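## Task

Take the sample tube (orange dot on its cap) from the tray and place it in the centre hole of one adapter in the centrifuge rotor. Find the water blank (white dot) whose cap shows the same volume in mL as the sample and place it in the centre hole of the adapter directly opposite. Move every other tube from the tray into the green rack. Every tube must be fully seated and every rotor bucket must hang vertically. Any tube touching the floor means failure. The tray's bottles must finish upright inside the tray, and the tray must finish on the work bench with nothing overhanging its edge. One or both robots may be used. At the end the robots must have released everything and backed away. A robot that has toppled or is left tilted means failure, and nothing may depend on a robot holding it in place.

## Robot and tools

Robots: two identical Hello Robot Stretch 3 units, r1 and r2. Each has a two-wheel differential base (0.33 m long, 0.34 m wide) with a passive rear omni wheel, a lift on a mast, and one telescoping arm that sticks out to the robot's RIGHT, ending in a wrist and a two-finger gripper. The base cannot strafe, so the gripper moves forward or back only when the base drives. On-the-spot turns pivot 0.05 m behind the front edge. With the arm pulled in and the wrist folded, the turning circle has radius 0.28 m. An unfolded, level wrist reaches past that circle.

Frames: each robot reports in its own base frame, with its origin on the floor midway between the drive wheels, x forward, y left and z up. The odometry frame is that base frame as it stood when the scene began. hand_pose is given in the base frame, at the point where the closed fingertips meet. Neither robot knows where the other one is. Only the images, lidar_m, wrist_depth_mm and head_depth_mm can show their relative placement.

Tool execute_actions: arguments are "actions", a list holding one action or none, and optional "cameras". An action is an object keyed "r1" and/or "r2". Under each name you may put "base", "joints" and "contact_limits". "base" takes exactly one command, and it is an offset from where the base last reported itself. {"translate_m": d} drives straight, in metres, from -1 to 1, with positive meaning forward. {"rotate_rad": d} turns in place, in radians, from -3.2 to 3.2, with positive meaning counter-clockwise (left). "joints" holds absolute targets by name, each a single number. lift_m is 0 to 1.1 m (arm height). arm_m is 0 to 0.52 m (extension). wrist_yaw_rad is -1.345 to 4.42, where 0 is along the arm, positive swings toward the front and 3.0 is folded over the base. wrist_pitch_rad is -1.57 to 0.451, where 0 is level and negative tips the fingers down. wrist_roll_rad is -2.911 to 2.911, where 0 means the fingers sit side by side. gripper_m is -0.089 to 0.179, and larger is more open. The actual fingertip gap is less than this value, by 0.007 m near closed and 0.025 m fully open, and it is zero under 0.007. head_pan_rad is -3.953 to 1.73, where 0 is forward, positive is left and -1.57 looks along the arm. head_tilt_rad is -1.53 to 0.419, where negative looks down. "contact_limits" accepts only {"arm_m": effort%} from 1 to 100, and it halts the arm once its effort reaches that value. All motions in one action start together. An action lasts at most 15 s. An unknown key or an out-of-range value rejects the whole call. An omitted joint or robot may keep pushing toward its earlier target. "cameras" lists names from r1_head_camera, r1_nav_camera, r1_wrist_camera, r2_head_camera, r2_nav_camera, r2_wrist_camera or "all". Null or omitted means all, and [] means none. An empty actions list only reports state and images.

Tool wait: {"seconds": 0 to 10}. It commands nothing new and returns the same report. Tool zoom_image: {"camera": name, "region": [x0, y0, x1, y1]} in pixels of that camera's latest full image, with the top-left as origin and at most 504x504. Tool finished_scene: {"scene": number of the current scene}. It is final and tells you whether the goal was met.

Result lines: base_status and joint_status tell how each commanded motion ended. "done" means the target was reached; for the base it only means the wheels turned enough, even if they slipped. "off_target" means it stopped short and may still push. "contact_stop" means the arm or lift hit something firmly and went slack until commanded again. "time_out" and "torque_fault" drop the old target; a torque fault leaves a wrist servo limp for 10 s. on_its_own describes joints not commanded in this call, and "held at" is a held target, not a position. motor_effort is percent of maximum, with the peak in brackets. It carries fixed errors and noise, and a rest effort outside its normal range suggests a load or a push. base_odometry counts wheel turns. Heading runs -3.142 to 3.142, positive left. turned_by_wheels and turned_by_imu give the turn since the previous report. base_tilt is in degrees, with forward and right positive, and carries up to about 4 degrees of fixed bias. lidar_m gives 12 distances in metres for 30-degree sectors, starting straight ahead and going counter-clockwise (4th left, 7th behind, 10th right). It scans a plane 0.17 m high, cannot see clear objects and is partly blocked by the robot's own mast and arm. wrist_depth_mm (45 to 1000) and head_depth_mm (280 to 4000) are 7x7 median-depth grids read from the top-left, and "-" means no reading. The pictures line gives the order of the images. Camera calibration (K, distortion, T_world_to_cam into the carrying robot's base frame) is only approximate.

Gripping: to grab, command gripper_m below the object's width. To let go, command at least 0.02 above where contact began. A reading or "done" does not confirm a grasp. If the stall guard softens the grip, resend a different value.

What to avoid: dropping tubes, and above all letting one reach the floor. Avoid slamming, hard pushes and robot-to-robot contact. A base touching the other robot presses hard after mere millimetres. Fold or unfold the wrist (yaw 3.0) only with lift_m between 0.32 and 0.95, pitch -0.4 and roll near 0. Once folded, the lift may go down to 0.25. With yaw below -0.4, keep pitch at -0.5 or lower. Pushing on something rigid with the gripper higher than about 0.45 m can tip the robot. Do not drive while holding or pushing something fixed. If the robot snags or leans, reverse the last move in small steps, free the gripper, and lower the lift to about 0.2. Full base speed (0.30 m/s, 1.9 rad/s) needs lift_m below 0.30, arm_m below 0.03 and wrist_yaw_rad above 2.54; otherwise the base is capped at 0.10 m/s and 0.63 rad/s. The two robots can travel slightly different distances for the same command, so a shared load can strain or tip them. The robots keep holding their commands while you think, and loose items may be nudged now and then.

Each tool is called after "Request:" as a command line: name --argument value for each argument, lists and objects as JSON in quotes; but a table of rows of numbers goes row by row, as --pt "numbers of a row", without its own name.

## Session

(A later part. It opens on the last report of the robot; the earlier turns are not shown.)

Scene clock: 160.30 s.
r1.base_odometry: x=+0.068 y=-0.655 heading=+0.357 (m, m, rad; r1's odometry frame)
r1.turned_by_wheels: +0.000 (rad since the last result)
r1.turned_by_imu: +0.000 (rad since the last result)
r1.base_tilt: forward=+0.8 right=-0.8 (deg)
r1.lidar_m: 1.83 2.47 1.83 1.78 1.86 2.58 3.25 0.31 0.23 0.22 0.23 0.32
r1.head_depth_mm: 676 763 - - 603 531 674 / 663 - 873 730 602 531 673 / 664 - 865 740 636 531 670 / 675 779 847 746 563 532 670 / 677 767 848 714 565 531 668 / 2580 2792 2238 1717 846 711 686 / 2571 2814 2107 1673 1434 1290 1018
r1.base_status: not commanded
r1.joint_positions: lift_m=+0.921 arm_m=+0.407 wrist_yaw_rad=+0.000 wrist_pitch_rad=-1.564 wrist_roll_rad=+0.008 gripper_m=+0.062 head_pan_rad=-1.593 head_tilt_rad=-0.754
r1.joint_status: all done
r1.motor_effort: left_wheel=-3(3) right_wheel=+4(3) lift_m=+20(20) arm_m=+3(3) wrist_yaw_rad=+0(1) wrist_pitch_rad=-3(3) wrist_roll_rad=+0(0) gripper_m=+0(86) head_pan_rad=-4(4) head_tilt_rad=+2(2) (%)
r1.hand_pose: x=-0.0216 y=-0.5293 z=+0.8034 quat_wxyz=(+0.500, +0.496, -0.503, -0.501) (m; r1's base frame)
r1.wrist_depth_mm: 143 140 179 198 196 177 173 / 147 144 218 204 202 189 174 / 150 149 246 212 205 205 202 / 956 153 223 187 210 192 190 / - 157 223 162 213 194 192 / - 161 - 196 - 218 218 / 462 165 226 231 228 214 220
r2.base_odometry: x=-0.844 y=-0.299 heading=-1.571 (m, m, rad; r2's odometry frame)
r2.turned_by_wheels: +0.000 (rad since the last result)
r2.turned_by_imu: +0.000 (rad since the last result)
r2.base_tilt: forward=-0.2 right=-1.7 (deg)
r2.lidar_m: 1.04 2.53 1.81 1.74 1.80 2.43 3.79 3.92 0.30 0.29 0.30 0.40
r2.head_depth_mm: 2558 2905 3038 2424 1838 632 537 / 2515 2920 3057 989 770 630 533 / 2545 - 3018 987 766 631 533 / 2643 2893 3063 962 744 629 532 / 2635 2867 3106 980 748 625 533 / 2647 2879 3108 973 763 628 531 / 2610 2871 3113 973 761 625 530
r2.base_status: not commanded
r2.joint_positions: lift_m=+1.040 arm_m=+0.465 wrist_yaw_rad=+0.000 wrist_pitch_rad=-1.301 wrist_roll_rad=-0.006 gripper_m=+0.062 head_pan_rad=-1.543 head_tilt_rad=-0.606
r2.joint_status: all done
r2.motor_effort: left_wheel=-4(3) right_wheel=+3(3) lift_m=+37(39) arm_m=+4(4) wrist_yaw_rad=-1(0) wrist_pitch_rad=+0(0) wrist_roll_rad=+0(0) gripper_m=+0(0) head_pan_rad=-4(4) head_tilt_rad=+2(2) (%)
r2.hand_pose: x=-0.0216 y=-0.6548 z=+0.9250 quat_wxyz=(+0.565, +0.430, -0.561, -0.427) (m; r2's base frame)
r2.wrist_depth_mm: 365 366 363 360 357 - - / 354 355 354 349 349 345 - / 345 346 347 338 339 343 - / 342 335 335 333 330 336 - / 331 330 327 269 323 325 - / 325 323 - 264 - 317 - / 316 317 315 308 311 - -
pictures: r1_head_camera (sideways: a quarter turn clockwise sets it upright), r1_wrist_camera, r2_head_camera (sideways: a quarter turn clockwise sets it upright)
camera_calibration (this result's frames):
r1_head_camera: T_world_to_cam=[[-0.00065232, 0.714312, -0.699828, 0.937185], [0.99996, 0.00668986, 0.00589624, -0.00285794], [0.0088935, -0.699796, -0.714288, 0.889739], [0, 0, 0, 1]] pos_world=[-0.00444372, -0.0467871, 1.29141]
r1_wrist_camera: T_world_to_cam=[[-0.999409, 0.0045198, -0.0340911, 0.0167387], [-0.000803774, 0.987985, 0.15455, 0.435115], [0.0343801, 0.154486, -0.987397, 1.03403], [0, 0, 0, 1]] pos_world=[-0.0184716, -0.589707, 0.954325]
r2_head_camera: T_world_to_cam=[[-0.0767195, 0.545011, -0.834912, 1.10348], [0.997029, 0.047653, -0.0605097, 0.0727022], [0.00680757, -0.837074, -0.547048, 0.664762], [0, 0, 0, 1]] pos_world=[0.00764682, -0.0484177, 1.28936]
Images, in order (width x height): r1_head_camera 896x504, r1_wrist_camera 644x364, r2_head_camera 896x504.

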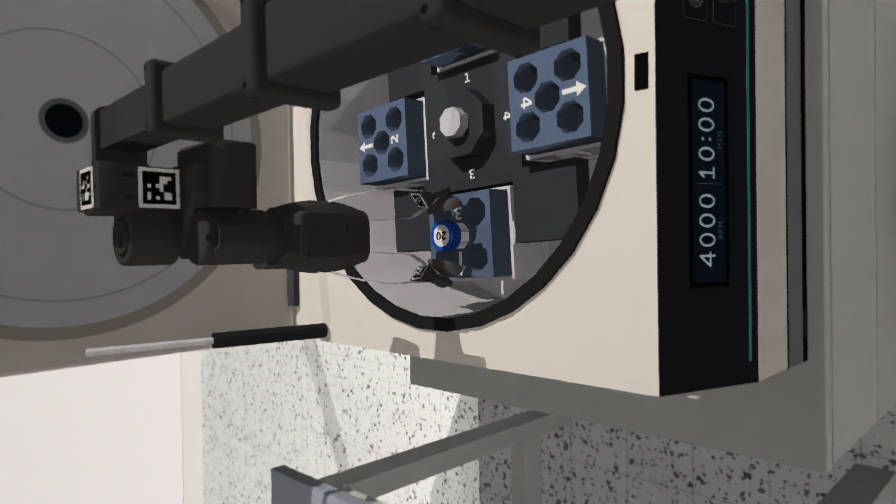

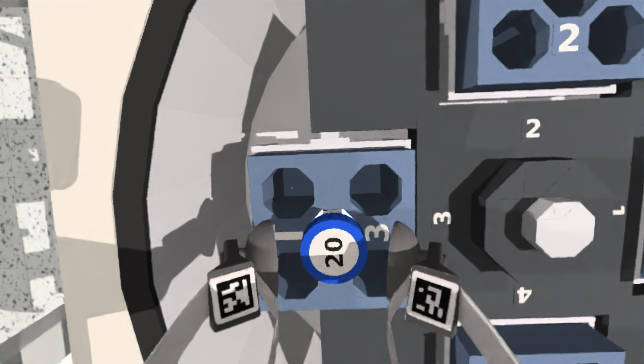

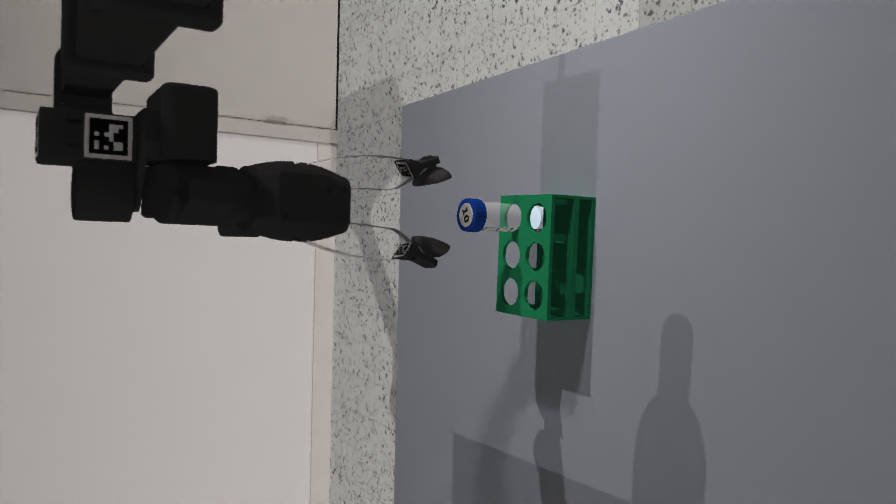

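Request:
execute_actions --actions '[{"r1":{"joints":{"lift_m":0.965}},"r2":{"base":{"translate_m":0.035},"joints":{"gripper_m":0.056}}}]' --cameras '[]'

Request:
execute_actions --actions '[{"r1":{"base":{"translate_m":0.51},"joints":{"lift_m":1.04,"gripper_m":0.056,"head_pan_rad":-1.2,"head_tilt_rad":-0.6}},"r2":{"base":{"translate_m":0.509},"joints":{"arm_m":0.469,"lift_m":1.028}}}]' --cameras '["r2_wrist_camera"]'

Scene clock: 166.20 s.
r1.base_odometry: x=+0.068 y=-0.655 heading=+0.357 (m, m, rad; r1's odometry frame)
r1.turned_by_wheels: +0.000 (rad since the last result)
r1.turned_by_imu: +0.000 (rad since the last result)
r1.base_tilt: forward=+0.8 right=-0.7 (deg)
r1.lidar_m: 1.84 2.47 1.83 1.78 1.86 2.57 3.25 0.31 0.23 0.22 0.23 0.32
r1.head_depth_mm: 665 - 841 718 645 531 673 / 641 795 863 731 600 531 674 / - 815 864 742 637 529 673 / 658 777 834 747 564 531 669 / 677 768 850 712 564 531 671 / 2569 2814 2262 1699 848 713 687 / 2576 2810 2118 1662 1442 1289 1017
r1.base_status: not commanded
r1.joint_positions: lift_m=+0.965 arm_m=+0.407 wrist_yaw_rad=+0.000 wrist_pitch_rad=-1.564 wrist_roll_rad=+0.008 gripper_m=+0.062 head_pan_rad=-1.593 head_tilt_rad=-0.754
r1.joint_status: all done
r1.motor_effort: left_wheel=-3(3) right_wheel=+4(4) lift_m=+24(25) arm_m=+4(4) wrist_yaw_rad=+0(1) wrist_pitch_rad=-3(3) wrist_roll_rad=+0(0) gripper_m=+0(0) head_pan_rad=-3(4) head_tilt_rad=+2(2) (%)
r1.hand_pose: x=-0.0216 y=-0.5293 z=+0.8472 quat_wxyz=(+0.500, +0.496, -0.503, -0.501) (m; r1's base frame)
r1.wrist_depth_mm: 944 183 183 267 237 212 231 / 983 187 218 245 242 218 241 / - 193 252 250 249 248 244 / - 197 248 233 252 231 243 / - 204 244 235 259 237 254 / - 206 - 270 - 261 267 / 490 563 227 288 274 246 270
r2.base_odometry: x=-0.844 y=-0.334 heading=-1.571 (m, m, rad; r2's odometry frame)
r2.turned_by_wheels: +0.000 (rad since the last result)
r2.turned_by_imu: +0.000 (rad since the last result)
r2.base_tilt: forward=-0.2 right=-1.9 (deg)
r2.lidar_m: 1.04 2.52 1.82 1.75 1.80 2.43 3.84 3.97 0.30 0.29 0.30 0.40
r2.head_depth_mm: 2555 2902 3102 2414 775 632 535 / 2557 2944 3051 991 771 631 535 / 2566 - 3048 970 739 632 533 / 2655 2904 3059 979 742 631 532 / 2643 2904 3074 981 765 626 532 / 2616 2875 3100 978 764 626 531 / 2654 2932 3093 970 759 623 531
r2.base_status: done
r2.joint_positions: lift_m=+1.040 arm_m=+0.465 wrist_yaw_rad=+0.000 wrist_pitch_rad=-1.301 wrist_roll_rad=-0.006 gripper_m=+0.056 head_pan_rad=-1.543 head_tilt_rad=-0.606
r2.joint_status: all done
r2.motor_effort: left_wheel=-3(4) right_wheel=+3(8) lift_m=+37(37) arm_m=+4(4) wrist_yaw_rad=+0(0) wrist_pitch_rad=+0(0) wrist_roll_rad=+0(0) gripper_m=-1(35) head_pan_rad=-4(4) head_tilt_rad=+2(2) (%)
r2.hand_pose: x=-0.0216 y=-0.6548 z=+0.9250 quat_wxyz=(+0.565, +0.430, -0.561, -0.427) (m; r2's base frame)
r2.wrist_depth_mm: 366 366 363 356 353 355 - / 359 353 352 350 344 350 - / 350 345 347 343 343 338 - / 336 337 333 331 332 331 - / 330 331 329 267 327 325 - / 325 322 322 265 312 315 - / 319 319 315 307 311 305 -
pictures: none
No camera images: the call's "cameras" was empty. Leave "cameras" out to get every camera's image.

Scene clock: 172.23 s.
r1.base_odometry: x=+0.546 y=-0.477 heading=+0.357 (m, m, rad; r1's odometry frame)
r1.turned_by_wheels: +0.000 (rad since the last result)
r1.turned_by_imu: -0.001 (rad since the last result)
r1.base_tilt: forward=+0.8 right=-0.7 (deg)
r1.lidar_m: 1.33 2.44 1.83 1.77 1.85 2.56 0.85 0.36 0.27 0.32 0.95 1.32
r1.head_depth_mm: 2437 2675 2850 914 694 573 488 / 2501 2782 2897 880 694 572 489 / 2631 2894 2904 887 696 576 500 / 2685 3024 2950 887 698 575 511 / 2748 3091 1536 887 698 575 1114 / 2964 3353 1226 840 699 578 1162 / 3070 3465 1036 775 704 592 1186
r1.base_status: done
r1.joint_positions: lift_m=+1.040 arm_m=+0.407 wrist_yaw_rad=+0.000 wrist_pitch_rad=-1.564 wrist_roll_rad=+0.008 gripper_m=+0.056 head_pan_rad=-1.207 head_tilt_rad=-0.606
r1.joint_status: all done
r1.motor_effort: left_wheel=-3(4) right_wheel=+3(9) lift_m=+24(25) arm_m=+3(4) wrist_yaw_rad=-1(0) wrist_pitch_rad=-3(3) wrist_roll_rad=+0(0) gripper_m=+0(37) head_pan_rad=+3(29) head_tilt_rad=+2(13) (%)
r1.hand_pose: x=-0.0216 y=-0.5293 z=+0.9222 quat_wxyz=(+0.500, +0.496, -0.503, -0.501) (m; r1's base frame)
r1.wrist_depth_mm: 302 299 296 292 292 487 440 / 306 302 303 298 297 495 443 / 315 313 310 306 304 504 439 / 320 320 317 315 310 515 442 / 330 321 320 320 320 533 437 / 343 335 340 331 - 541 436 / 350 349 345 336 340 565 445
r2.base_odometry: x=-0.844 y=-0.843 heading=-1.571 (m, m, rad; r2's odometry frame)
r2.turned_by_wheels: +0.000 (rad since the last result)
r2.turned_by_imu: -0.001 (rad since the last result)
r2.base_tilt: forward=-0.3 right=-1.7 (deg)
r2.lidar_m: 1.25 2.55 1.83 1.75 1.81 2.45 4.32 0.40 0.29 0.28 0.29 0.39
r2.head_depth_mm: 2592 2892 3050 991 773 632 536 / 2549 2894 3071 986 566 600 532 / 2609 - 3039 916 723 599 534 / 2646 2860 3045 919 738 601 532 / 2657 2880 3082 823 736 599 532 / 2629 2921 3118 943 735 599 531 / 2612 2901 3087 976 763 624 531
r2.base_status: done
r2.joint_positions: lift_m=+1.028 arm_m=+0.469 wrist_yaw_rad=+0.000 wrist_pitch_rad=-1.301 wrist_roll_rad=-0.006 gripper_m=+0.056 head_pan_rad=-1.543 head_tilt_rad=-0.606
r2.joint_status: all done
r2.motor_effort: left_wheel=-3(5) right_wheel=+3(8) lift_m=+23(34) arm_m=+4(4) wrist_yaw_rad=+0(0) wrist_pitch_rad=+0(0) wrist_roll_rad=+0(0) gripper_m=+0(0) head_pan_rad=-4(4) head_tilt_rad=+2(2) (%)
r2.hand_pose: x=-0.0216 y=-0.6588 z=+0.9136 quat_wxyz=(+0.565, +0.430, -0.561, -0.427) (m; r2's base frame)
r2.wrist_depth_mm: 157 205 349 345 342 342 342 / 341 192 304 321 313 331 331 / 336 236 325 325 323 325 322 / 328 306 324 320 316 319 318 / 319 263 285 314 306 310 308 / 311 250 251 247 246 302 305 / 303 188 299 288 274 301 295
pictures: r2_wrist_camera
camera_calibration (this result's frames):
r2_wrist_camera: T_world_to_cam=[[-0.997758, -0.063849, -0.0200794, -0.0422178], [-0.0602951, 0.987666, -0.144503, 0.821033], [0.0290581, -0.142968, -0.989301, 0.973591], [0, 0, 0, 1]] pos_world=[-0.0209095, -0.674409, 1.08097]
Images, in order (width x height): r2_wrist_camera 644x364.

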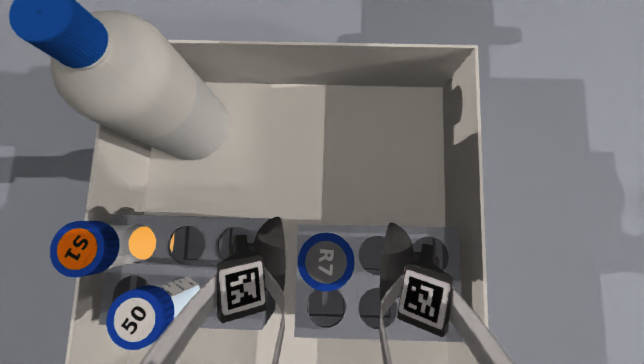

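Request:
execute_actions --actions '[{"r1":{"base":{"translate_m":0.06},"joints":{"arm_m":0.462,"lift_m":1.03}},"r2":{"base":{"translate_m":0.004},"joints":{"arm_m":0.466,"lift_m":0.989}}}]' --cameras '["r2_wrist_camera"]'

Request:
execute_actions --actions '[{"r1":{"base":{"translate_m":0.04}},"r2":{"joints":{"gripper_m":-0.015}}}]' --cameras '[]'

Request:
execute_actions --actions '[{"r1":{"base":{"translate_m":0.06}},"r2":{"joints":{"lift_m":1.085}}}]' --cameras '["r2_wrist_camera","r2_head_camera"]'

Scene clock: 181.07 s.
r1.base_odometry: x=+0.602 y=-0.456 heading=+0.357 (m, m, rad; r1's odometry frame)
r1.turned_by_wheels: +0.000 (rad since the last result)
r1.turned_by_imu: +0.000 (rad since the last result)
r1.base_tilt: forward=+0.9 right=-0.6 (deg)
r1.lidar_m: 1.28 2.44 1.83 1.77 1.84 2.56 0.85 0.40 0.30 0.92 0.95 1.29
r1.head_depth_mm: 2407 2686 2850 881 694 573 488 / 2497 2792 2885 885 695 574 489 / 2628 2928 2929 885 696 575 500 / 2635 2939 1555 887 698 576 512 / 1204 3202 2956 858 699 576 1117 / 2804 3311 1225 807 701 576 1163 / 3002 3343 951 675 685 592 1185
r1.base_status: done
r1.joint_positions: lift_m=+1.030 arm_m=+0.462 wrist_yaw_rad=+0.000 wrist_pitch_rad=-1.564 wrist_roll_rad=+0.008 gripper_m=+0.056 head_pan_rad=-1.207 head_tilt_rad=-0.606
r1.joint_status: all done
r1.motor_effort: left_wheel=-2(3) right_wheel=+4(11) lift_m=+20(24) arm_m=+4(4) wrist_yaw_rad=-1(1) wrist_pitch_rad=-3(3) wrist_roll_rad=+0(0) gripper_m=+0(0) head_pan_rad=+3(3) head_tilt_rad=+2(3) (%)
r1.hand_pose: x=-0.0216 y=-0.5843 z=+0.9124 quat_wxyz=(+0.500, +0.496, -0.503, -0.501) (m; r1's base frame)
r1.wrist_depth_mm: 288 287 291 286 281 279 470 / 297 293 291 292 289 285 480 / 305 302 297 295 295 296 494 / 311 308 304 302 306 300 505 / 316 316 318 312 305 307 507 / 327 326 321 323 - 320 509 / 339 332 331 328 325 326 504
r2.base_odometry: x=-0.844 y=-0.847 heading=-1.571 (m, m, rad; r2's odometry frame)
r2.turned_by_wheels: +0.000 (rad since the last result)
r2.turned_by_imu: +0.001 (rad since the last result)
r2.base_tilt: forward=-0.1 right=-1.8 (deg)
r2.lidar_m: 1.25 2.54 1.83 1.75 1.82 2.44 4.32 0.40 0.29 0.28 0.29 0.39
r2.head_depth_mm: 2631 - 3052 996 770 631 535 / 2611 - 3086 949 573 599 535 / 2605 - 3148 906 731 599 532 / 2631 2886 3086 907 744 598 533 / 2624 2865 3058 820 737 600 532 / 2633 2871 3087 937 721 601 530 / 2669 2845 3057 975 760 624 529
r2.base_status: done
r2.joint_positions: lift_m=+0.989 arm_m=+0.466 wrist_yaw_rad=+0.000 wrist_pitch_rad=-1.301 wrist_roll_rad=-0.006 gripper_m=+0.056 head_pan_rad=-1.543 head_tilt_rad=-0.606
r2.joint_status: all done
r2.motor_effort: left_wheel=-3(4) right_wheel=+3(8) lift_m=+23(25) arm_m=-3(3) wrist_yaw_rad=+0(0) wrist_pitch_rad=+0(0) wrist_roll_rad=+0(0) gripper_m=+0(0) head_pan_rad=-4(5) head_tilt_rad=+2(2) (%)
r2.hand_pose: x=-0.0216 y=-0.6563 z=+0.8746 quat_wxyz=(+0.565, +0.430, -0.561, -0.427) (m; r2's base frame)
r2.wrist_depth_mm: 147 165 255 252 248 293 297 / 156 180 295 293 288 281 286 / 236 248 289 286 282 278 281 / 237 281 282 279 278 272 277 / 166 224 219 215 263 226 272 / 205 211 213 151 236 218 267 / 198 150 260 221 232 207 262
pictures: r2_wrist_camera
camera_calibration (this result's frames):
r2_wrist_camera: T_world_to_cam=[[-0.997758, -0.0638488, -0.0200805, -0.0428391], [-0.0602953, 0.987668, -0.144485, 0.812899], [0.0290581, -0.142951, -0.989303, 0.935384], [0, 0, 0, 1]] pos_world=[-0.0209095, -0.671896, 1.04197]
Images, in order (width x height): r2_wrist_camera 644x364.

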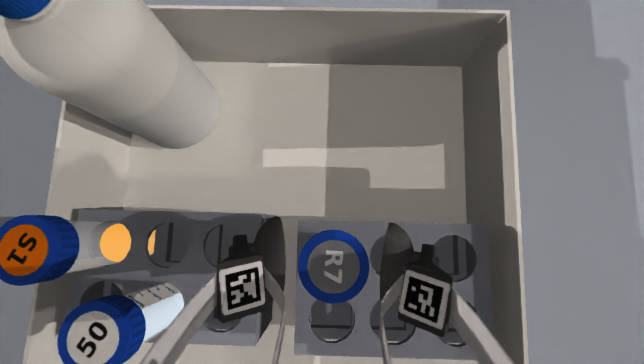

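Scene clock: 182.40 s.
r1.base_odometry: x=+0.639 y=-0.442 heading=+0.357 (m, m, rad; r1's odometry frame)
r1.turned_by_wheels: +0.000 (rad since the last result)
r1.turned_by_imu: +0.000 (rad since the last result)
r1.base_tilt: forward=+0.8 right=-0.7 (deg)
r1.lidar_m: 1.24 2.43 1.82 1.77 1.84 2.56 0.85 0.44 0.32 0.92 0.96 1.25
r1.head_depth_mm: 2401 2674 2842 881 695 571 489 / 2522 2759 2956 881 697 574 490 / 2589 2895 2953 884 694 575 500 / 1270 2912 1549 887 698 574 524 / 2715 3136 2961 847 700 576 1118 / 2853 3326 1228 789 678 577 1165 / 2955 719 802 798 684 594 1188
r1.base_status: done
r1.joint_positions: lift_m=+1.030 arm_m=+0.462 wrist_yaw_rad=+0.000 wrist_pitch_rad=-1.564 wrist_roll_rad=+0.008 gripper_m=+0.056 head_pan_rad=-1.207 head_tilt_rad=-0.606
r1.joint_status: not commanded
r1.motor_effort: left_wheel=-3(4) right_wheel=+3(12) lift_m=+19(20) arm_m=+3(4) wrist_yaw_rad=-1(1) wrist_pitch_rad=-3(3) wrist_roll_rad=+0(0) gripper_m=+0(0) head_pan_rad=+3(3) head_tilt_rad=+2(2) (%)
r1.hand_pose: x=-0.0216 y=-0.5843 z=+0.9124 quat_wxyz=(+0.500, +0.496, -0.503, -0.501) (m; r1's base frame)
r1.wrist_depth_mm: 288 289 288 284 282 280 282 / 297 295 291 288 291 286 479 / 302 304 302 296 295 294 492 / 310 309 309 304 304 299 491 / 322 320 315 311 309 306 505 / 329 323 325 320 - 317 529 / 337 330 333 328 325 319 533
r2.base_odometry: x=-0.844 y=-0.847 heading=-1.571 (m, m, rad; r2's odometry frame)
r2.turned_by_wheels: +0.000 (rad since the last result)
r2.turned_by_imu: +0.000 (rad since the last result)
r2.base_tilt: forward=-0.2 right=-1.7 (deg)
r2.lidar_m: 1.25 2.55 1.83 1.75 1.81 2.43 4.31 0.40 0.29 0.28 0.29 0.39
r2.head_depth_mm: 2635 - 3057 991 771 632 536 / 2624 - 3122 951 572 599 533 / 2592 - 3119 906 732 601 534 / 2632 2909 3082 915 743 599 533 / 2591 2861 3083 819 736 600 531 / 2634 2890 3086 935 722 599 531 / 2629 2856 3101 977 760 625 529
r2.base_status: not commanded
r2.joint_positions: lift_m=+0.989 arm_m=+0.466 wrist_yaw_rad=+0.000 wrist_pitch_rad=-1.301 wrist_roll_rad=-0.006 gripper_m=-0.014 head_pan_rad=-1.543 head_tilt_rad=-0.606
r2.joint_status: all done
r2.motor_effort: left_wheel=-4(3) right_wheel=+3(3) lift_m=+23(24) arm_m=-3(3) wrist_yaw_rad=+1(0) wrist_pitch_rad=+0(0) wrist_roll_rad=+0(0) gripper_m=-16(91) head_pan_rad=-4(4) head_tilt_rad=+2(2) (%)
r2.hand_pose: x=-0.0216 y=-0.6563 z=+0.8746 quat_wxyz=(+0.565, +0.430, -0.561, -0.427) (m; r2's base frame)
r2.wrist_depth_mm: 148 165 255 252 247 294 297 / 157 179 291 290 289 282 291 / 235 247 286 284 284 280 283 / 238 280 282 280 278 273 277 / 167 225 217 214 263 230 272 / 205 211 213 148 236 225 266 / 197 156 261 234 231 206 260
pictures: none
No camera images: the call's "cameras" was empty. Leave "cameras" out to get every camera's image.

Scene clock: 184.80 s.
r1.base_odometry: x=+0.696 y=-0.421 heading=+0.357 (m, m, rad; r1's odometry frame)
r1.turned_by_wheels: +0.000 (rad since the last result)
r1.turned_by_imu: +0.000 (rad since the last result)
r1.base_tilt: forward=+1.0 right=-0.8 (deg)
r1.lidar_m: 1.18 2.44 1.82 1.77 1.85 2.56 0.86 0.37 0.36 0.92 0.96 1.19
r1.head_depth_mm: 2438 2689 2810 880 693 572 488 / 2518 2763 2904 879 696 573 489 / 2583 2960 2961 886 697 574 499 / 2679 2965 2782 857 698 575 523 / 2818 3168 2965 785 679 576 1117 / 2926 3237 960 656 661 577 1164 / 627 668 1111 846 683 593 1192
r1.base_status: done
r1.joint_positions: lift_m=+1.030 arm_m=+0.462 wrist_yaw_rad=+0.000 wrist_pitch_rad=-1.564 wrist_roll_rad=+0.008 gripper_m=+0.056 head_pan_rad=-1.207 head_tilt_rad=-0.606
r1.joint_status: not commanded
r1.motor_effort: left_wheel=-3(5) right_wheel=+4(11) lift_m=+20(20) arm_m=+4(4) wrist_yaw_rad=+0(1) wrist_pitch_rad=-3(3) wrist_roll_rad=+0(0) gripper_m=-1(0) head_pan_rad=+3(3) head_tilt_rad=+2(2) (%)
r1.hand_pose: x=-0.0216 y=-0.5843 z=+0.9124 quat_wxyz=(+0.500, +0.496, -0.503, -0.501) (m; r1's base frame)
r1.wrist_depth_mm: 287 291 285 282 281 276 278 / 295 299 294 295 289 286 286 / 306 300 300 297 296 291 293 / 312 308 309 306 302 301 294 / 321 319 312 311 307 305 308 / 328 327 327 320 - 316 311 / 337 330 332 331 323 323 326
r2.base_odometry: x=-0.844 y=-0.847 heading=-1.571 (m, m, rad; r2's odometry frame)
r2.turned_by_wheels: +0.000 (rad since the last result)
r2.turned_by_imu: +0.000 (rad since the last result)
r2.base_tilt: forward=-0.1 right=-1.8 (deg)
r2.lidar_m: 1.25 2.54 1.83 1.75 1.81 2.44 4.34 0.40 0.29 0.28 0.29 0.39
r2.head_depth_mm: 2686 2836 3084 990 773 633 536 / - 2881 3099 954 571 598 534 / - - 3058 907 732 599 534 / 2631 2857 3114 905 743 601 532 / 2613 2875 3034 818 737 600 532 / 2636 2858 3110 936 721 601 530 / 2602 2886 3071 976 760 626 530
r2.base_status: not commanded
r2.joint_positions: lift_m=+1.085 arm_m=+0.466 wrist_yaw_rad=+0.000 wrist_pitch_rad=-1.301 wrist_roll_rad=-0.006 gripper_m=-0.014 head_pan_rad=-1.543 head_tilt_rad=-0.606
r2.joint_status: all done
r2.motor_effort: left_wheel=-3(3) right_wheel=+3(3) lift_m=+38(41) arm_m=-3(3) wrist_yaw_rad=+0(0) wrist_pitch_rad=+0(0) wrist_roll_rad=+0(0) gripper_m=-15(16) head_pan_rad=-4(4) head_tilt_rad=+2(2) (%)
r2.hand_pose: x=-0.0216 y=-0.6563 z=+0.9700 quat_wxyz=(+0.565, +0.430, -0.561, -0.427) (m; r2's base frame)
r2.wrist_depth_mm: 417 420 410 408 402 402 396 / 410 232 358 380 364 397 391 / 398 289 326 383 374 386 382 / 388 380 380 379 377 374 370 / 377 323 312 309 337 362 365 / 370 335 253 148 298 357 358 / 364 342 350 356 348 352 347
pictures: r2_head_camera (sideways: a quarter turn clockwise sets it upright), r2_wrist_camera
camera_calibration (this result's frames):
r2_head_camera: T_world_to_cam=[[-0.0767195, 0.545011, -0.834912, 1.10348], [0.997029, 0.047653, -0.0605097, 0.0727022], [0.00680757, -0.837074, -0.547048, 0.664762], [0, 0, 0, 1]] pos_world=[0.00764682, -0.0484177, 1.28936]
r2_wrist_camera: T_world_to_cam=[[-0.997757, -0.0638491, -0.0200819, -0.0409221], [-0.060296, 0.987671, -0.144463, 0.826655], [0.0290582, -0.142928, -0.989306, 1.02977], [0, 0, 0, 1]] pos_world=[-0.0209095, -0.671893, 1.13735]
Images, in order (width x height): r2_head_camera 896x504, r2_wrist_camera 644x364.

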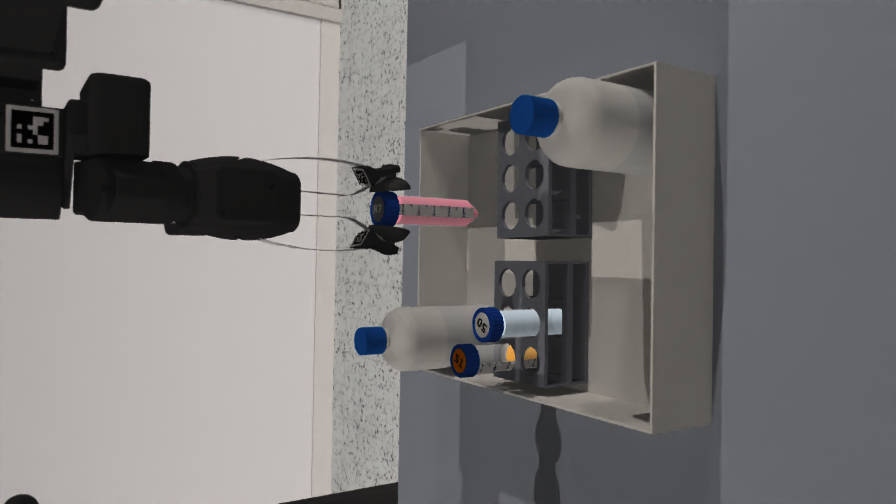

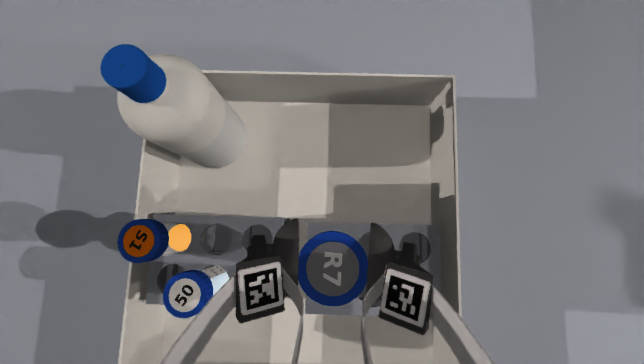

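Request:
execute_actions --actions '[{"r1":{"base":{"translate_m":0.348},"joints":{"lift_m":1.04,"head_pan_rad":-1.55}},"r2":{"base":{"translate_m":-0.466},"joints":{"lift_m":1.09}}}]' --cameras '["r2_wrist_camera","r2_head_camera","r1_wrist_camera"]'

Scene clock: 192.57 s.
r1.base_odometry: x=+1.022 y=-0.299 heading=+0.356 (m, m, rad; r1's odometry frame)
r1.turned_by_wheels: +0.000 (rad since the last result)
r1.turned_by_imu: -0.001 (rad since the last result)
r1.base_tilt: forward=+0.8 right=-0.7 (deg)
r1.lidar_m: 4.48 2.42 1.82 1.76 1.84 2.54 0.89 0.64 0.95 0.92 0.96 0.85
r1.head_depth_mm: 2433 2841 2887 880 693 574 500 / 2413 2840 2924 881 693 573 498 / 2426 - 2772 850 630 574 500 / 2546 2810 2778 728 594 576 512 / 2516 2849 2949 854 696 577 512 / 2543 2847 2963 821 697 576 514 / 2579 2880 2807 893 662 580 515
r1.base_status: done
r1.joint_positions: lift_m=+1.040 arm_m=+0.462 wrist_yaw_rad=+0.000 wrist_pitch_rad=-1.564 wrist_roll_rad=+0.008 gripper_m=+0.056 head_pan_rad=-1.543 head_tilt_rad=-0.606
r1.joint_status: all done
r1.motor_effort: left_wheel=-2(4) right_wheel=+4(10) lift_m=+24(26) arm_m=+4(4) wrist_yaw_rad=+0(0) wrist_pitch_rad=-3(3) wrist_roll_rad=+0(0) gripper_m=+0(0) head_pan_rad=-4(28) head_tilt_rad=+2(3) (%)
r1.hand_pose: x=-0.0216 y=-0.5843 z=+0.9222 quat_wxyz=(+0.500, +0.496, -0.503, -0.501) (m; r1's base frame)
r1.wrist_depth_mm: 234 293 296 290 290 290 289 / 300 301 301 295 296 294 291 / 282 283 304 300 305 301 301 / 261 262 254 252 315 309 304 / 288 324 289 198 319 316 314 / 317 332 331 320 - 329 321 / 312 343 340 225 337 331 331
r2.base_odometry: x=-0.843 y=-0.381 heading=-1.571 (m, m, rad; r2's odometry frame)
r2.turned_by_wheels: +0.000 (rad since the last result)
r2.turned_by_imu: +0.003 (rad since the last result)
r2.base_tilt: forward=-0.2 right=-1.8 (deg)
r2.lidar_m: 1.04 2.53 1.82 1.74 1.80 2.43 3.87 4.01 0.30 0.29 0.30 0.40
r2.head_depth_mm: 2628 2836 3093 1082 771 632 534 / - 2895 3045 992 748 633 535 / - - 3138 949 745 631 534 / 2615 2858 3137 948 745 629 531 / 2612 2871 3090 982 766 628 531 / 2626 2889 3050 977 762 627 531 / 2631 2911 3156 940 762 624 530
r2.base_status: done
r2.joint_positions: lift_m=+1.090 arm_m=+0.466 wrist_yaw_rad=+0.000 wrist_pitch_rad=-1.301 wrist_roll_rad=-0.006 gripper_m=-0.014 head_pan_rad=-1.543 head_tilt_rad=-0.606
r2.joint_status: all done
r2.motor_effort: left_wheel=-3(8) right_wheel=+3(4) lift_m=+38(41) arm_m=-3(3) wrist_yaw_rad=+0(0) wrist_pitch_rad=+0(0) wrist_roll_rad=+0(0) gripper_m=-15(15) head_pan_rad=-4(4) head_tilt_rad=+3(3) (%)
r2.hand_pose: x=-0.0216 y=-0.6563 z=+0.9750 quat_wxyz=(+0.565, +0.430, -0.561, -0.427) (m; r2's base frame)
r2.wrist_depth_mm: 423 416 423 420 410 406 - / 416 406 411 402 399 402 - / 391 401 400 392 391 389 - / 388 391 387 384 383 376 - / 377 380 379 321 372 370 - / 371 375 370 148 335 366 - / 368 363 361 361 352 358 -
pictures: r1_wrist_camera, r2_head_camera (sideways: a quarter turn clockwise sets it upright), r2_wrist_camera
camera_calibration (this result's frames):
r1_wrist_camera: T_world_to_cam=[[-0.999409, 0.0045218, -0.0340909, 0.021037], [-0.000803674, 0.987976, 0.154605, 0.471025], [0.0343801, 0.154541, -0.987388, 1.15982], [0, 0, 0, 1]] pos_world=[-0.0184716, -0.644696, 1.07309]
r2_head_camera: T_world_to_cam=[[-0.0767195, 0.545011, -0.834912, 1.10348], [0.997029, 0.047653, -0.0605097, 0.0727022], [0.00680757, -0.837074, -0.547048, 0.664762], [0, 0, 0, 1]] pos_world=[0.00764682, -0.0484177, 1.28936]
r2_wrist_camera: T_world_to_cam=[[-0.997757, -0.063849, -0.0200826, -0.0408209], [-0.0602962, 0.987673, -0.144452, 0.827364], [0.0290581, -0.142917, -0.989308, 1.03472], [0, 0, 0, 1]] pos_world=[-0.0209095, -0.671892, 1.14235]
Images, in order (width x height): r1_wrist_camera 644x364, r2_head_camera 896x504, r2_wrist_camera 644x364.

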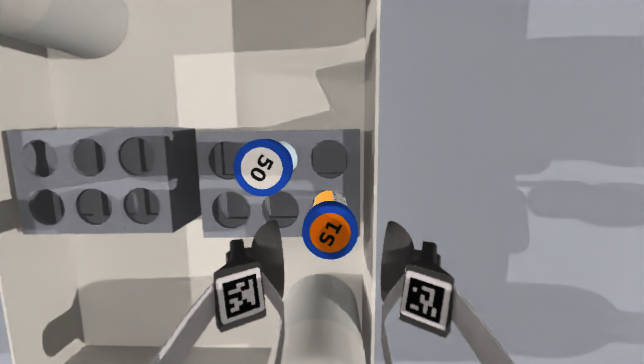

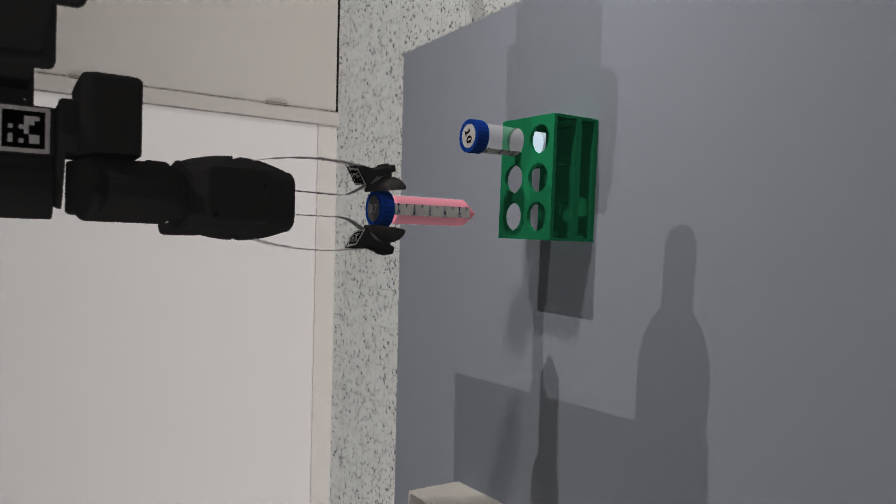

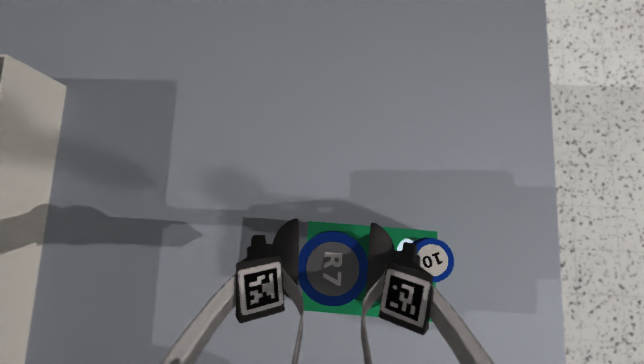

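Request:
execute_actions --actions '[{"r1":{"joints":{"lift_m":0.996,"arm_m":0.459}},"r2":{"joints":{"lift_m":1.02,"arm_m":0.464}}}]' --cameras '["r2_wrist_camera","r2_head_camera","r1_wrist_camera"]'

Scene clock: 196.63 s.
r1.base_odometry: x=+1.022 y=-0.299 heading=+0.356 (m, m, rad; r1's odometry frame)
r1.turned_by_wheels: +0.000 (rad since the last result)
r1.turned_by_imu: +0.000 (rad since the last result)
r1.base_tilt: forward=+0.9 right=-0.7 (deg)
r1.lidar_m: 4.48 2.43 1.82 1.76 1.84 2.55 0.89 0.64 0.95 0.92 0.96 0.85
r1.head_depth_mm: 2479 - 2680 879 692 574 499 / 2489 2882 2892 881 694 573 499 / 2484 - 2896 864 631 575 500 / 2537 2793 2911 848 595 575 511 / 2519 2821 2959 854 697 577 511 / 2579 2825 2973 822 696 578 513 / 2546 2848 2779 894 661 579 515
r1.base_status: not commanded
r1.joint_positions: lift_m=+0.996 arm_m=+0.459 wrist_yaw_rad=+0.000 wrist_pitch_rad=-1.564 wrist_roll_rad=+0.008 gripper_m=+0.056 head_pan_rad=-1.543 head_tilt_rad=-0.606
r1.joint_status: all done
r1.motor_effort: left_wheel=-3(3) right_wheel=+3(3) lift_m=+20(21) arm_m=-2(3) wrist_yaw_rad=-1(1) wrist_pitch_rad=-3(3) wrist_roll_rad=+0(0) gripper_m=-1(0) head_pan_rad=-3(3) head_tilt_rad=+3(2) (%)
r1.hand_pose: x=-0.0216 y=-0.5817 z=+0.8785 quat_wxyz=(+0.500, +0.496, -0.503, -0.501) (m; r1's base frame)
r1.wrist_depth_mm: 237 253 253 248 248 250 248 / 258 260 258 256 255 254 252 / 261 248 208 257 259 261 258 / 213 217 148 210 266 269 264 / 219 244 244 153 270 273 272 / 284 284 285 264 - 279 280 / 294 296 291 220 288 288 283
r2.base_odometry: x=-0.843 y=-0.381 heading=-1.571 (m, m, rad; r2's odometry frame)
r2.turned_by_wheels: +0.000 (rad since the last result)
r2.turned_by_imu: +0.001 (rad since the last result)
r2.base_tilt: forward=-0.3 right=-1.9 (deg)
r2.lidar_m: 1.04 2.52 1.82 1.74 1.80 2.43 3.87 4.01 0.30 0.29 0.30 0.40
r2.head_depth_mm: 2584 - 3091 1080 771 633 536 / 2588 2877 3065 992 744 629 534 / 2583 - 3065 950 739 629 534 / 2631 2875 3084 942 744 628 533 / 2607 2872 3123 980 765 627 532 / 2621 2913 3099 977 765 626 531 / 2607 2875 3040 936 761 624 528
r2.base_status: not commanded
r2.joint_positions: lift_m=+1.020 arm_m=+0.464 wrist_yaw_rad=+0.000 wrist_pitch_rad=-1.301 wrist_roll_rad=-0.006 gripper_m=-0.014 head_pan_rad=-1.543 head_tilt_rad=-0.606
r2.joint_status: all done
r2.motor_effort: left_wheel=-3(3) right_wheel=+3(3) lift_m=+24(35) arm_m=-4(1) wrist_yaw_rad=+0(0) wrist_pitch_rad=+0(0) wrist_roll_rad=+0(0) gripper_m=-15(15) head_pan_rad=-4(4) head_tilt_rad=+3(2) (%)
r2.hand_pose: x=-0.0216 y=-0.6542 z=+0.9056 quat_wxyz=(+0.564, +0.430, -0.561, -0.427) (m; r2's base frame)
r2.wrist_depth_mm: 346 341 338 338 334 333 - / 335 335 333 325 326 324 327 / 326 325 323 324 319 319 316 / 318 319 314 312 316 311 308 / 312 314 307 246 306 306 301 / 304 306 303 148 201 294 296 / 299 298 295 291 287 287 291
pictures: r1_wrist_camera, r2_head_camera (sideways: a quarter turn clockwise sets it upright), r2_wrist_camera
camera_calibration (this result's frames):
r1_wrist_camera: T_world_to_cam=[[-0.999409, 0.00452256, -0.0340907, 0.0195346], [-0.000804073, 0.987971, 0.154639, 0.475238], [0.03438, 0.154575, -0.987383, 1.11625], [0, 0, 0, 1]] pos_world=[-0.0184716, -0.642154, 1.02934]
r2_head_camera: T_world_to_cam=[[-0.0767195, 0.545011, -0.834912, 1.10348], [0.997029, 0.0476528, -0.0605097, 0.0727022], [0.00680747, -0.837074, -0.547048, 0.664762], [0, 0, 0, 1]] pos_world=[0.00764681, -0.0484177, 1.28936]
r2_wrist_camera: T_world_to_cam=[[-0.997758, -0.0638445, -0.0200947, -0.0420705], [-0.0602955, 0.9877, -0.144265, 0.815166], [0.0290581, -0.14273, -0.989335, 0.966488], [0, 0, 0, 1]] pos_world=[-0.0209095, -0.669879, 1.07293]
Images, in order (width x height): r1_wrist_camera 644x364, r2_head_camera 896x504, r2_wrist_camera 644x364.

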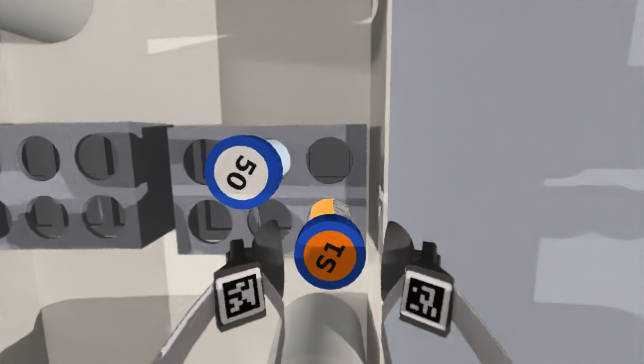

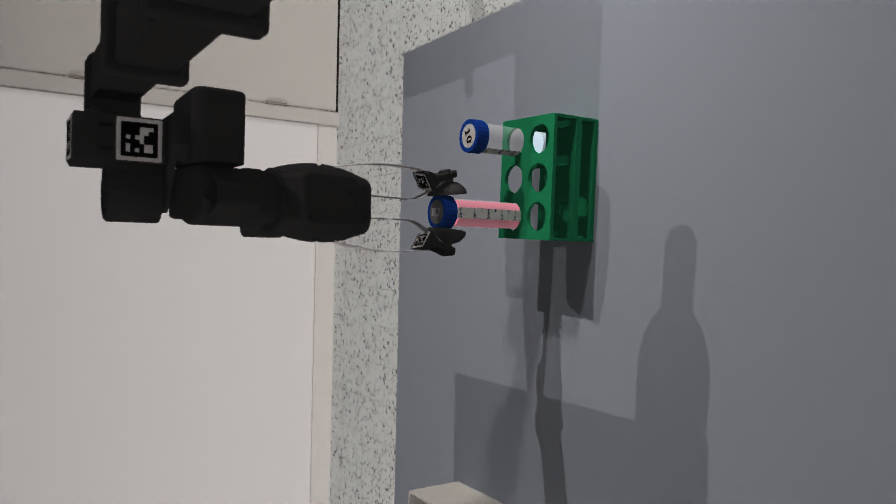

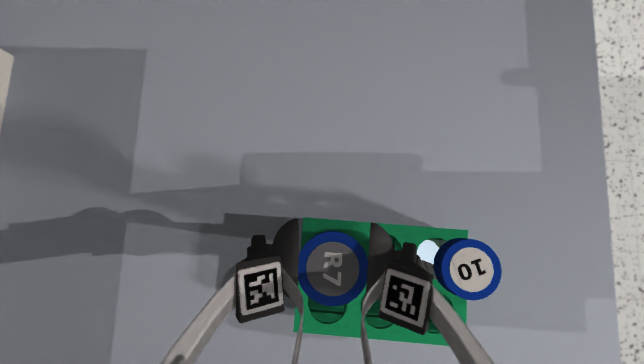

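Request:
execute_actions --actions '[{"r1":{"joints":{"gripper_m":-0.015}},"r2":{"joints":{"lift_m":0.987}}}]' --cameras '["r2_wrist_camera"]'

Request:
execute_actions --actions '[{"r1":{"joints":{"lift_m":1.095}},"r2":{"joints":{"gripper_m":0.06}}}]' --cameras '["r2_wrist_camera","r1_head_camera","r1_wrist_camera"]'

Scene clock: 199.83 s.
r1.base_odometry: x=+1.022 y=-0.299 heading=+0.356 (m, m, rad; r1's odometry frame)
r1.turned_by_wheels: +0.000 (rad since the last result)
r1.turned_by_imu: +0.000 (rad since the last result)
r1.base_tilt: forward=+1.0 right=-0.6 (deg)
r1.lidar_m: 4.47 2.42 1.82 1.76 1.83 2.54 0.89 0.65 0.95 0.92 0.96 0.85
r1.head_depth_mm: 2494 - 2711 879 694 573 500 / 2463 2857 2902 879 695 575 499 / 2487 - 2922 881 632 576 501 / 2532 2797 2943 760 596 575 511 / 2545 2827 2901 855 695 576 511 / 2529 2847 2903 823 698 578 513 / 2540 2836 2800 893 660 579 514
r1.base_status: not commanded
r1.joint_positions: lift_m=+0.996 arm_m=+0.459 wrist_yaw_rad=+0.000 wrist_pitch_rad=-1.564 wrist_roll_rad=+0.008 gripper_m=-0.014 head_pan_rad=-1.543 head_tilt_rad=-0.606
r1.joint_status: all done
r1.motor_effort: left_wheel=-3(2) right_wheel=+3(4) lift_m=+19(20) arm_m=-2(2) wrist_yaw_rad=-1(0) wrist_pitch_rad=-2(3) wrist_roll_rad=+0(0) gripper_m=-18(99) head_pan_rad=-4(3) head_tilt_rad=+2(2) (%)
r1.hand_pose: x=-0.0216 y=-0.5817 z=+0.8785 quat_wxyz=(+0.500, +0.496, -0.503, -0.501) (m; r1's base frame)
r1.wrist_depth_mm: 237 254 250 247 249 249 245 / 263 259 257 256 253 253 252 / 263 246 208 256 259 259 259 / 215 216 148 210 266 265 263 / 221 248 245 149 276 275 270 / 286 282 283 152 279 282 278 / 291 297 291 222 293 289 282
r2.base_odometry: x=-0.843 y=-0.381 heading=-1.571 (m, m, rad; r2's odometry frame)
r2.turned_by_wheels: +0.000 (rad since the last result)
r2.turned_by_imu: +0.001 (rad since the last result)
r2.base_tilt: forward=-0.3 right=-1.8 (deg)
r2.lidar_m: 1.04 2.52 1.82 1.75 1.80 2.43 3.88 4.01 0.30 0.29 0.30 0.40
r2.head_depth_mm: 2573 - 3058 1079 771 631 534 / 2608 - 3119 989 748 632 535 / 2632 - 3092 985 744 631 534 / 2643 2891 3088 981 743 629 533 / 2620 2886 3088 983 763 628 531 / 2626 2884 3077 977 764 627 531 / 2630 2849 3096 939 761 625 531
r2.base_status: not commanded
r2.joint_positions: lift_m=+0.987 arm_m=+0.464 wrist_yaw_rad=+0.000 wrist_pitch_rad=-1.301 wrist_roll_rad=-0.006 gripper_m=-0.014 head_pan_rad=-1.543 head_tilt_rad=-0.606
r2.joint_status: all done
r2.motor_effort: left_wheel=-2(3) right_wheel=+3(3) lift_m=+23(23) arm_m=-3(3) wrist_yaw_rad=+0(0) wrist_pitch_rad=+0(0) wrist_roll_rad=+0(0) gripper_m=-15(16) head_pan_rad=-4(4) head_tilt_rad=+2(2) (%)
r2.hand_pose: x=-0.0216 y=-0.6542 z=+0.8726 quat_wxyz=(+0.564, +0.430, -0.561, -0.427) (m; r2's base frame)
r2.wrist_depth_mm: 308 304 304 301 299 296 296 / 299 299 296 294 291 291 287 / 293 293 288 285 286 285 281 / 286 285 282 279 277 275 272 / 280 276 279 214 268 269 269 / 272 274 271 148 209 150 260 / 265 266 263 236 204 260 258
pictures: r2_wrist_camera
camera_calibration (this result's frames):
r2_wrist_camera: T_world_to_cam=[[-0.997758, -0.0638437, -0.0200946, -0.042733], [-0.0602947, 0.9877, -0.144265, 0.810406], [0.0290579, -0.14273, -0.989335, 0.933845], [0, 0, 0, 1]] pos_world=[-0.0209096, -0.669879, 1.03994]
Images, in order (width x height): r2_wrist_camera 644x364.

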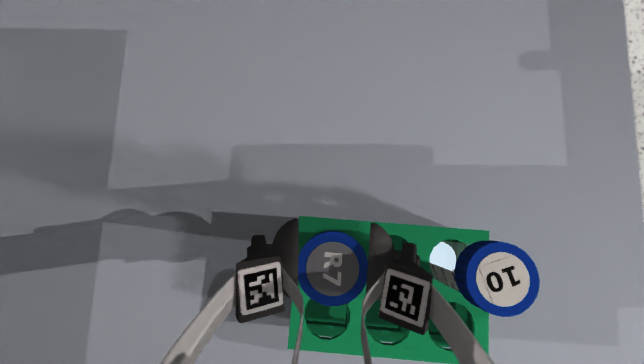

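Scene clock: 201.57 s.
r1.base_odometry: x=+1.022 y=-0.299 heading=+0.356 (m, m, rad; r1's odometry frame)
r1.turned_by_wheels: +0.000 (rad since the last result)
r1.turned_by_imu: +0.000 (rad since the last result)
r1.base_tilt: forward=+0.8 right=-0.7 (deg)
r1.lidar_m: 4.47 2.43 1.82 1.76 1.83 2.55 0.89 0.64 0.95 0.92 0.96 0.85
r1.head_depth_mm: 2521 2783 2869 880 694 573 499 / 2479 2770 2910 883 698 573 499 / - 2759 2934 850 631 576 500 / 2484 2797 2940 736 594 576 511 / 2529 2839 2960 852 696 577 513 / 2538 2857 2913 820 697 578 513 / 2539 2872 2802 897 662 578 515
r1.base_status: not commanded
r1.joint_positions: lift_m=+1.095 arm_m=+0.459 wrist_yaw_rad=+0.000 wrist_pitch_rad=-1.564 wrist_roll_rad=+0.008 gripper_m=-0.014 head_pan_rad=-1.543 head_tilt_rad=-0.606
r1.joint_status: all done
r1.motor_effort: left_wheel=-2(2) right_wheel=+2(4) lift_m=+25(25) arm_m=-2(2) wrist_yaw_rad=-1(1) wrist_pitch_rad=-3(3) wrist_roll_rad=+0(0) gripper_m=-18(18) head_pan_rad=-4(4) head_tilt_rad=+2(2) (%)
r1.hand_pose: x=-0.0216 y=-0.5817 z=+0.9772 quat_wxyz=(+0.500, +0.496, -0.503, -0.501) (m; r1's base frame)
r1.wrist_depth_mm: 237 309 340 342 339 337 339 / 330 353 353 347 345 350 345 / 331 363 361 329 362 356 349 / 325 338 316 310 370 367 359 / 365 382 380 149 369 370 369 / 390 391 382 151 385 379 376 / 412 373 348 246 395 397 385
r2.base_odometry: x=-0.843 y=-0.381 heading=-1.571 (m, m, rad; r2's odometry frame)
r2.turned_by_wheels: +0.000 (rad since the last result)
r2.turned_by_imu: +0.000 (rad since the last result)
r2.base_tilt: forward=-0.1 right=-1.7 (deg)
r2.lidar_m: 1.03 2.53 1.82 1.74 1.80 2.42 3.88 4.00 0.30 0.29 0.30 0.40
r2.head_depth_mm: 2597 - 3046 1074 773 630 535 / 2632 - 3111 986 747 629 534 / 2638 - 3140 987 742 629 533 / 2617 2917 3102 982 745 629 533 / 2643 2885 3115 977 767 628 533 / 2636 2868 3104 975 762 627 531 / 2635 2877 3071 936 761 625 530
r2.base_status: not commanded
r2.joint_positions: lift_m=+0.987 arm_m=+0.464 wrist_yaw_rad=+0.000 wrist_pitch_rad=-1.301 wrist_roll_rad=-0.006 gripper_m=+0.060 head_pan_rad=-1.543 head_tilt_rad=-0.606
r2.joint_status: all done
r2.motor_effort: left_wheel=-3(3) right_wheel=+3(3) lift_m=+24(24) arm_m=-3(3) wrist_yaw_rad=-1(1) wrist_pitch_rad=+0(0) wrist_roll_rad=+0(0) gripper_m=+0(79) head_pan_rad=-4(4) head_tilt_rad=+3(2) (%)
r2.hand_pose: x=-0.0216 y=-0.6542 z=+0.8726 quat_wxyz=(+0.564, +0.430, -0.561, -0.427) (m; r2's base frame)
r2.wrist_depth_mm: 306 306 305 302 302 298 299 / 299 294 296 295 292 291 287 / 292 292 288 289 286 282 283 / 286 284 282 279 276 276 278 / 280 280 278 217 267 271 272 / 276 270 - 152 - 150 263 / 268 267 263 210 206 258 257
pictures: r1_head_camera (sideways: a quarter turn clockwise sets it upright), r1_wrist_camera, r2_wrist_camera
camera_calibration (this result's frames):
r1_head_camera: T_world_to_cam=[[-0.0333939, 0.602337, -0.797543, 1.06474], [0.998349, 0.0574135, 0.00155918, 0.00279754], [0.0467289, -0.796174, -0.60326, 0.74509], [0, 0, 0, 1]] pos_world=[-0.00205421, -0.0482737, 1.29866]
r1_wrist_camera: T_world_to_cam=[[-0.999409, 0.00452262, -0.0340907, 0.0229005], [-0.000804016, 0.987971, 0.154639, 0.45997], [0.03438, 0.154575, -0.987383, 1.21374], [0, 0, 0, 1]] pos_world=[-0.0184716, -0.642154, 1.12807]
r2_wrist_camera: T_world_to_cam=[[-0.997758, -0.0638446, -0.0200946, -0.0427336], [-0.0602956, 0.9877, -0.144265, 0.810406], [0.029058, -0.14273, -0.989335, 0.933845], [0, 0, 0, 1]] pos_world=[-0.0209095, -0.669879, 1.03994]
Images, in order (width x height): r1_head_camera 896x504, r1_wrist_camera 644x364, r2_wrist_camera 644x364.

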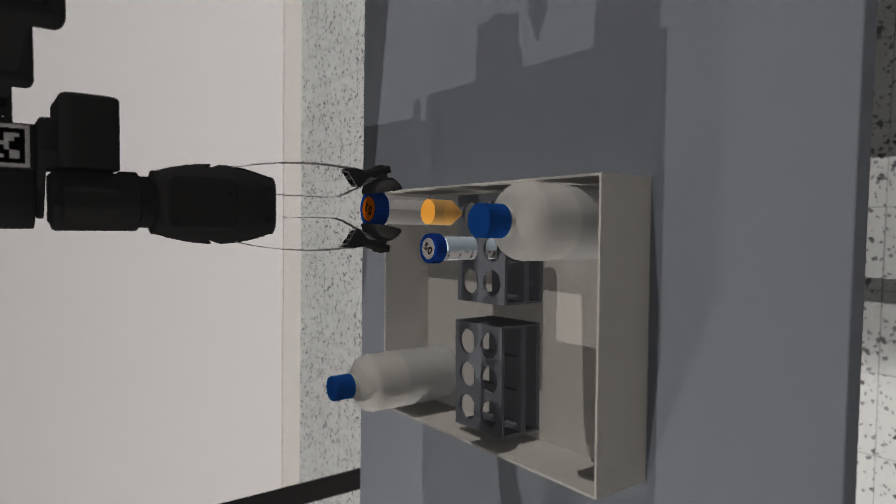

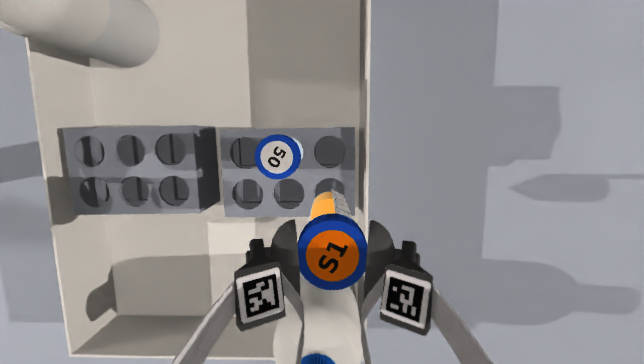

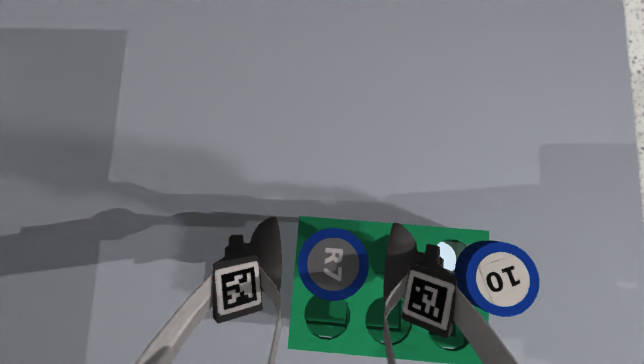

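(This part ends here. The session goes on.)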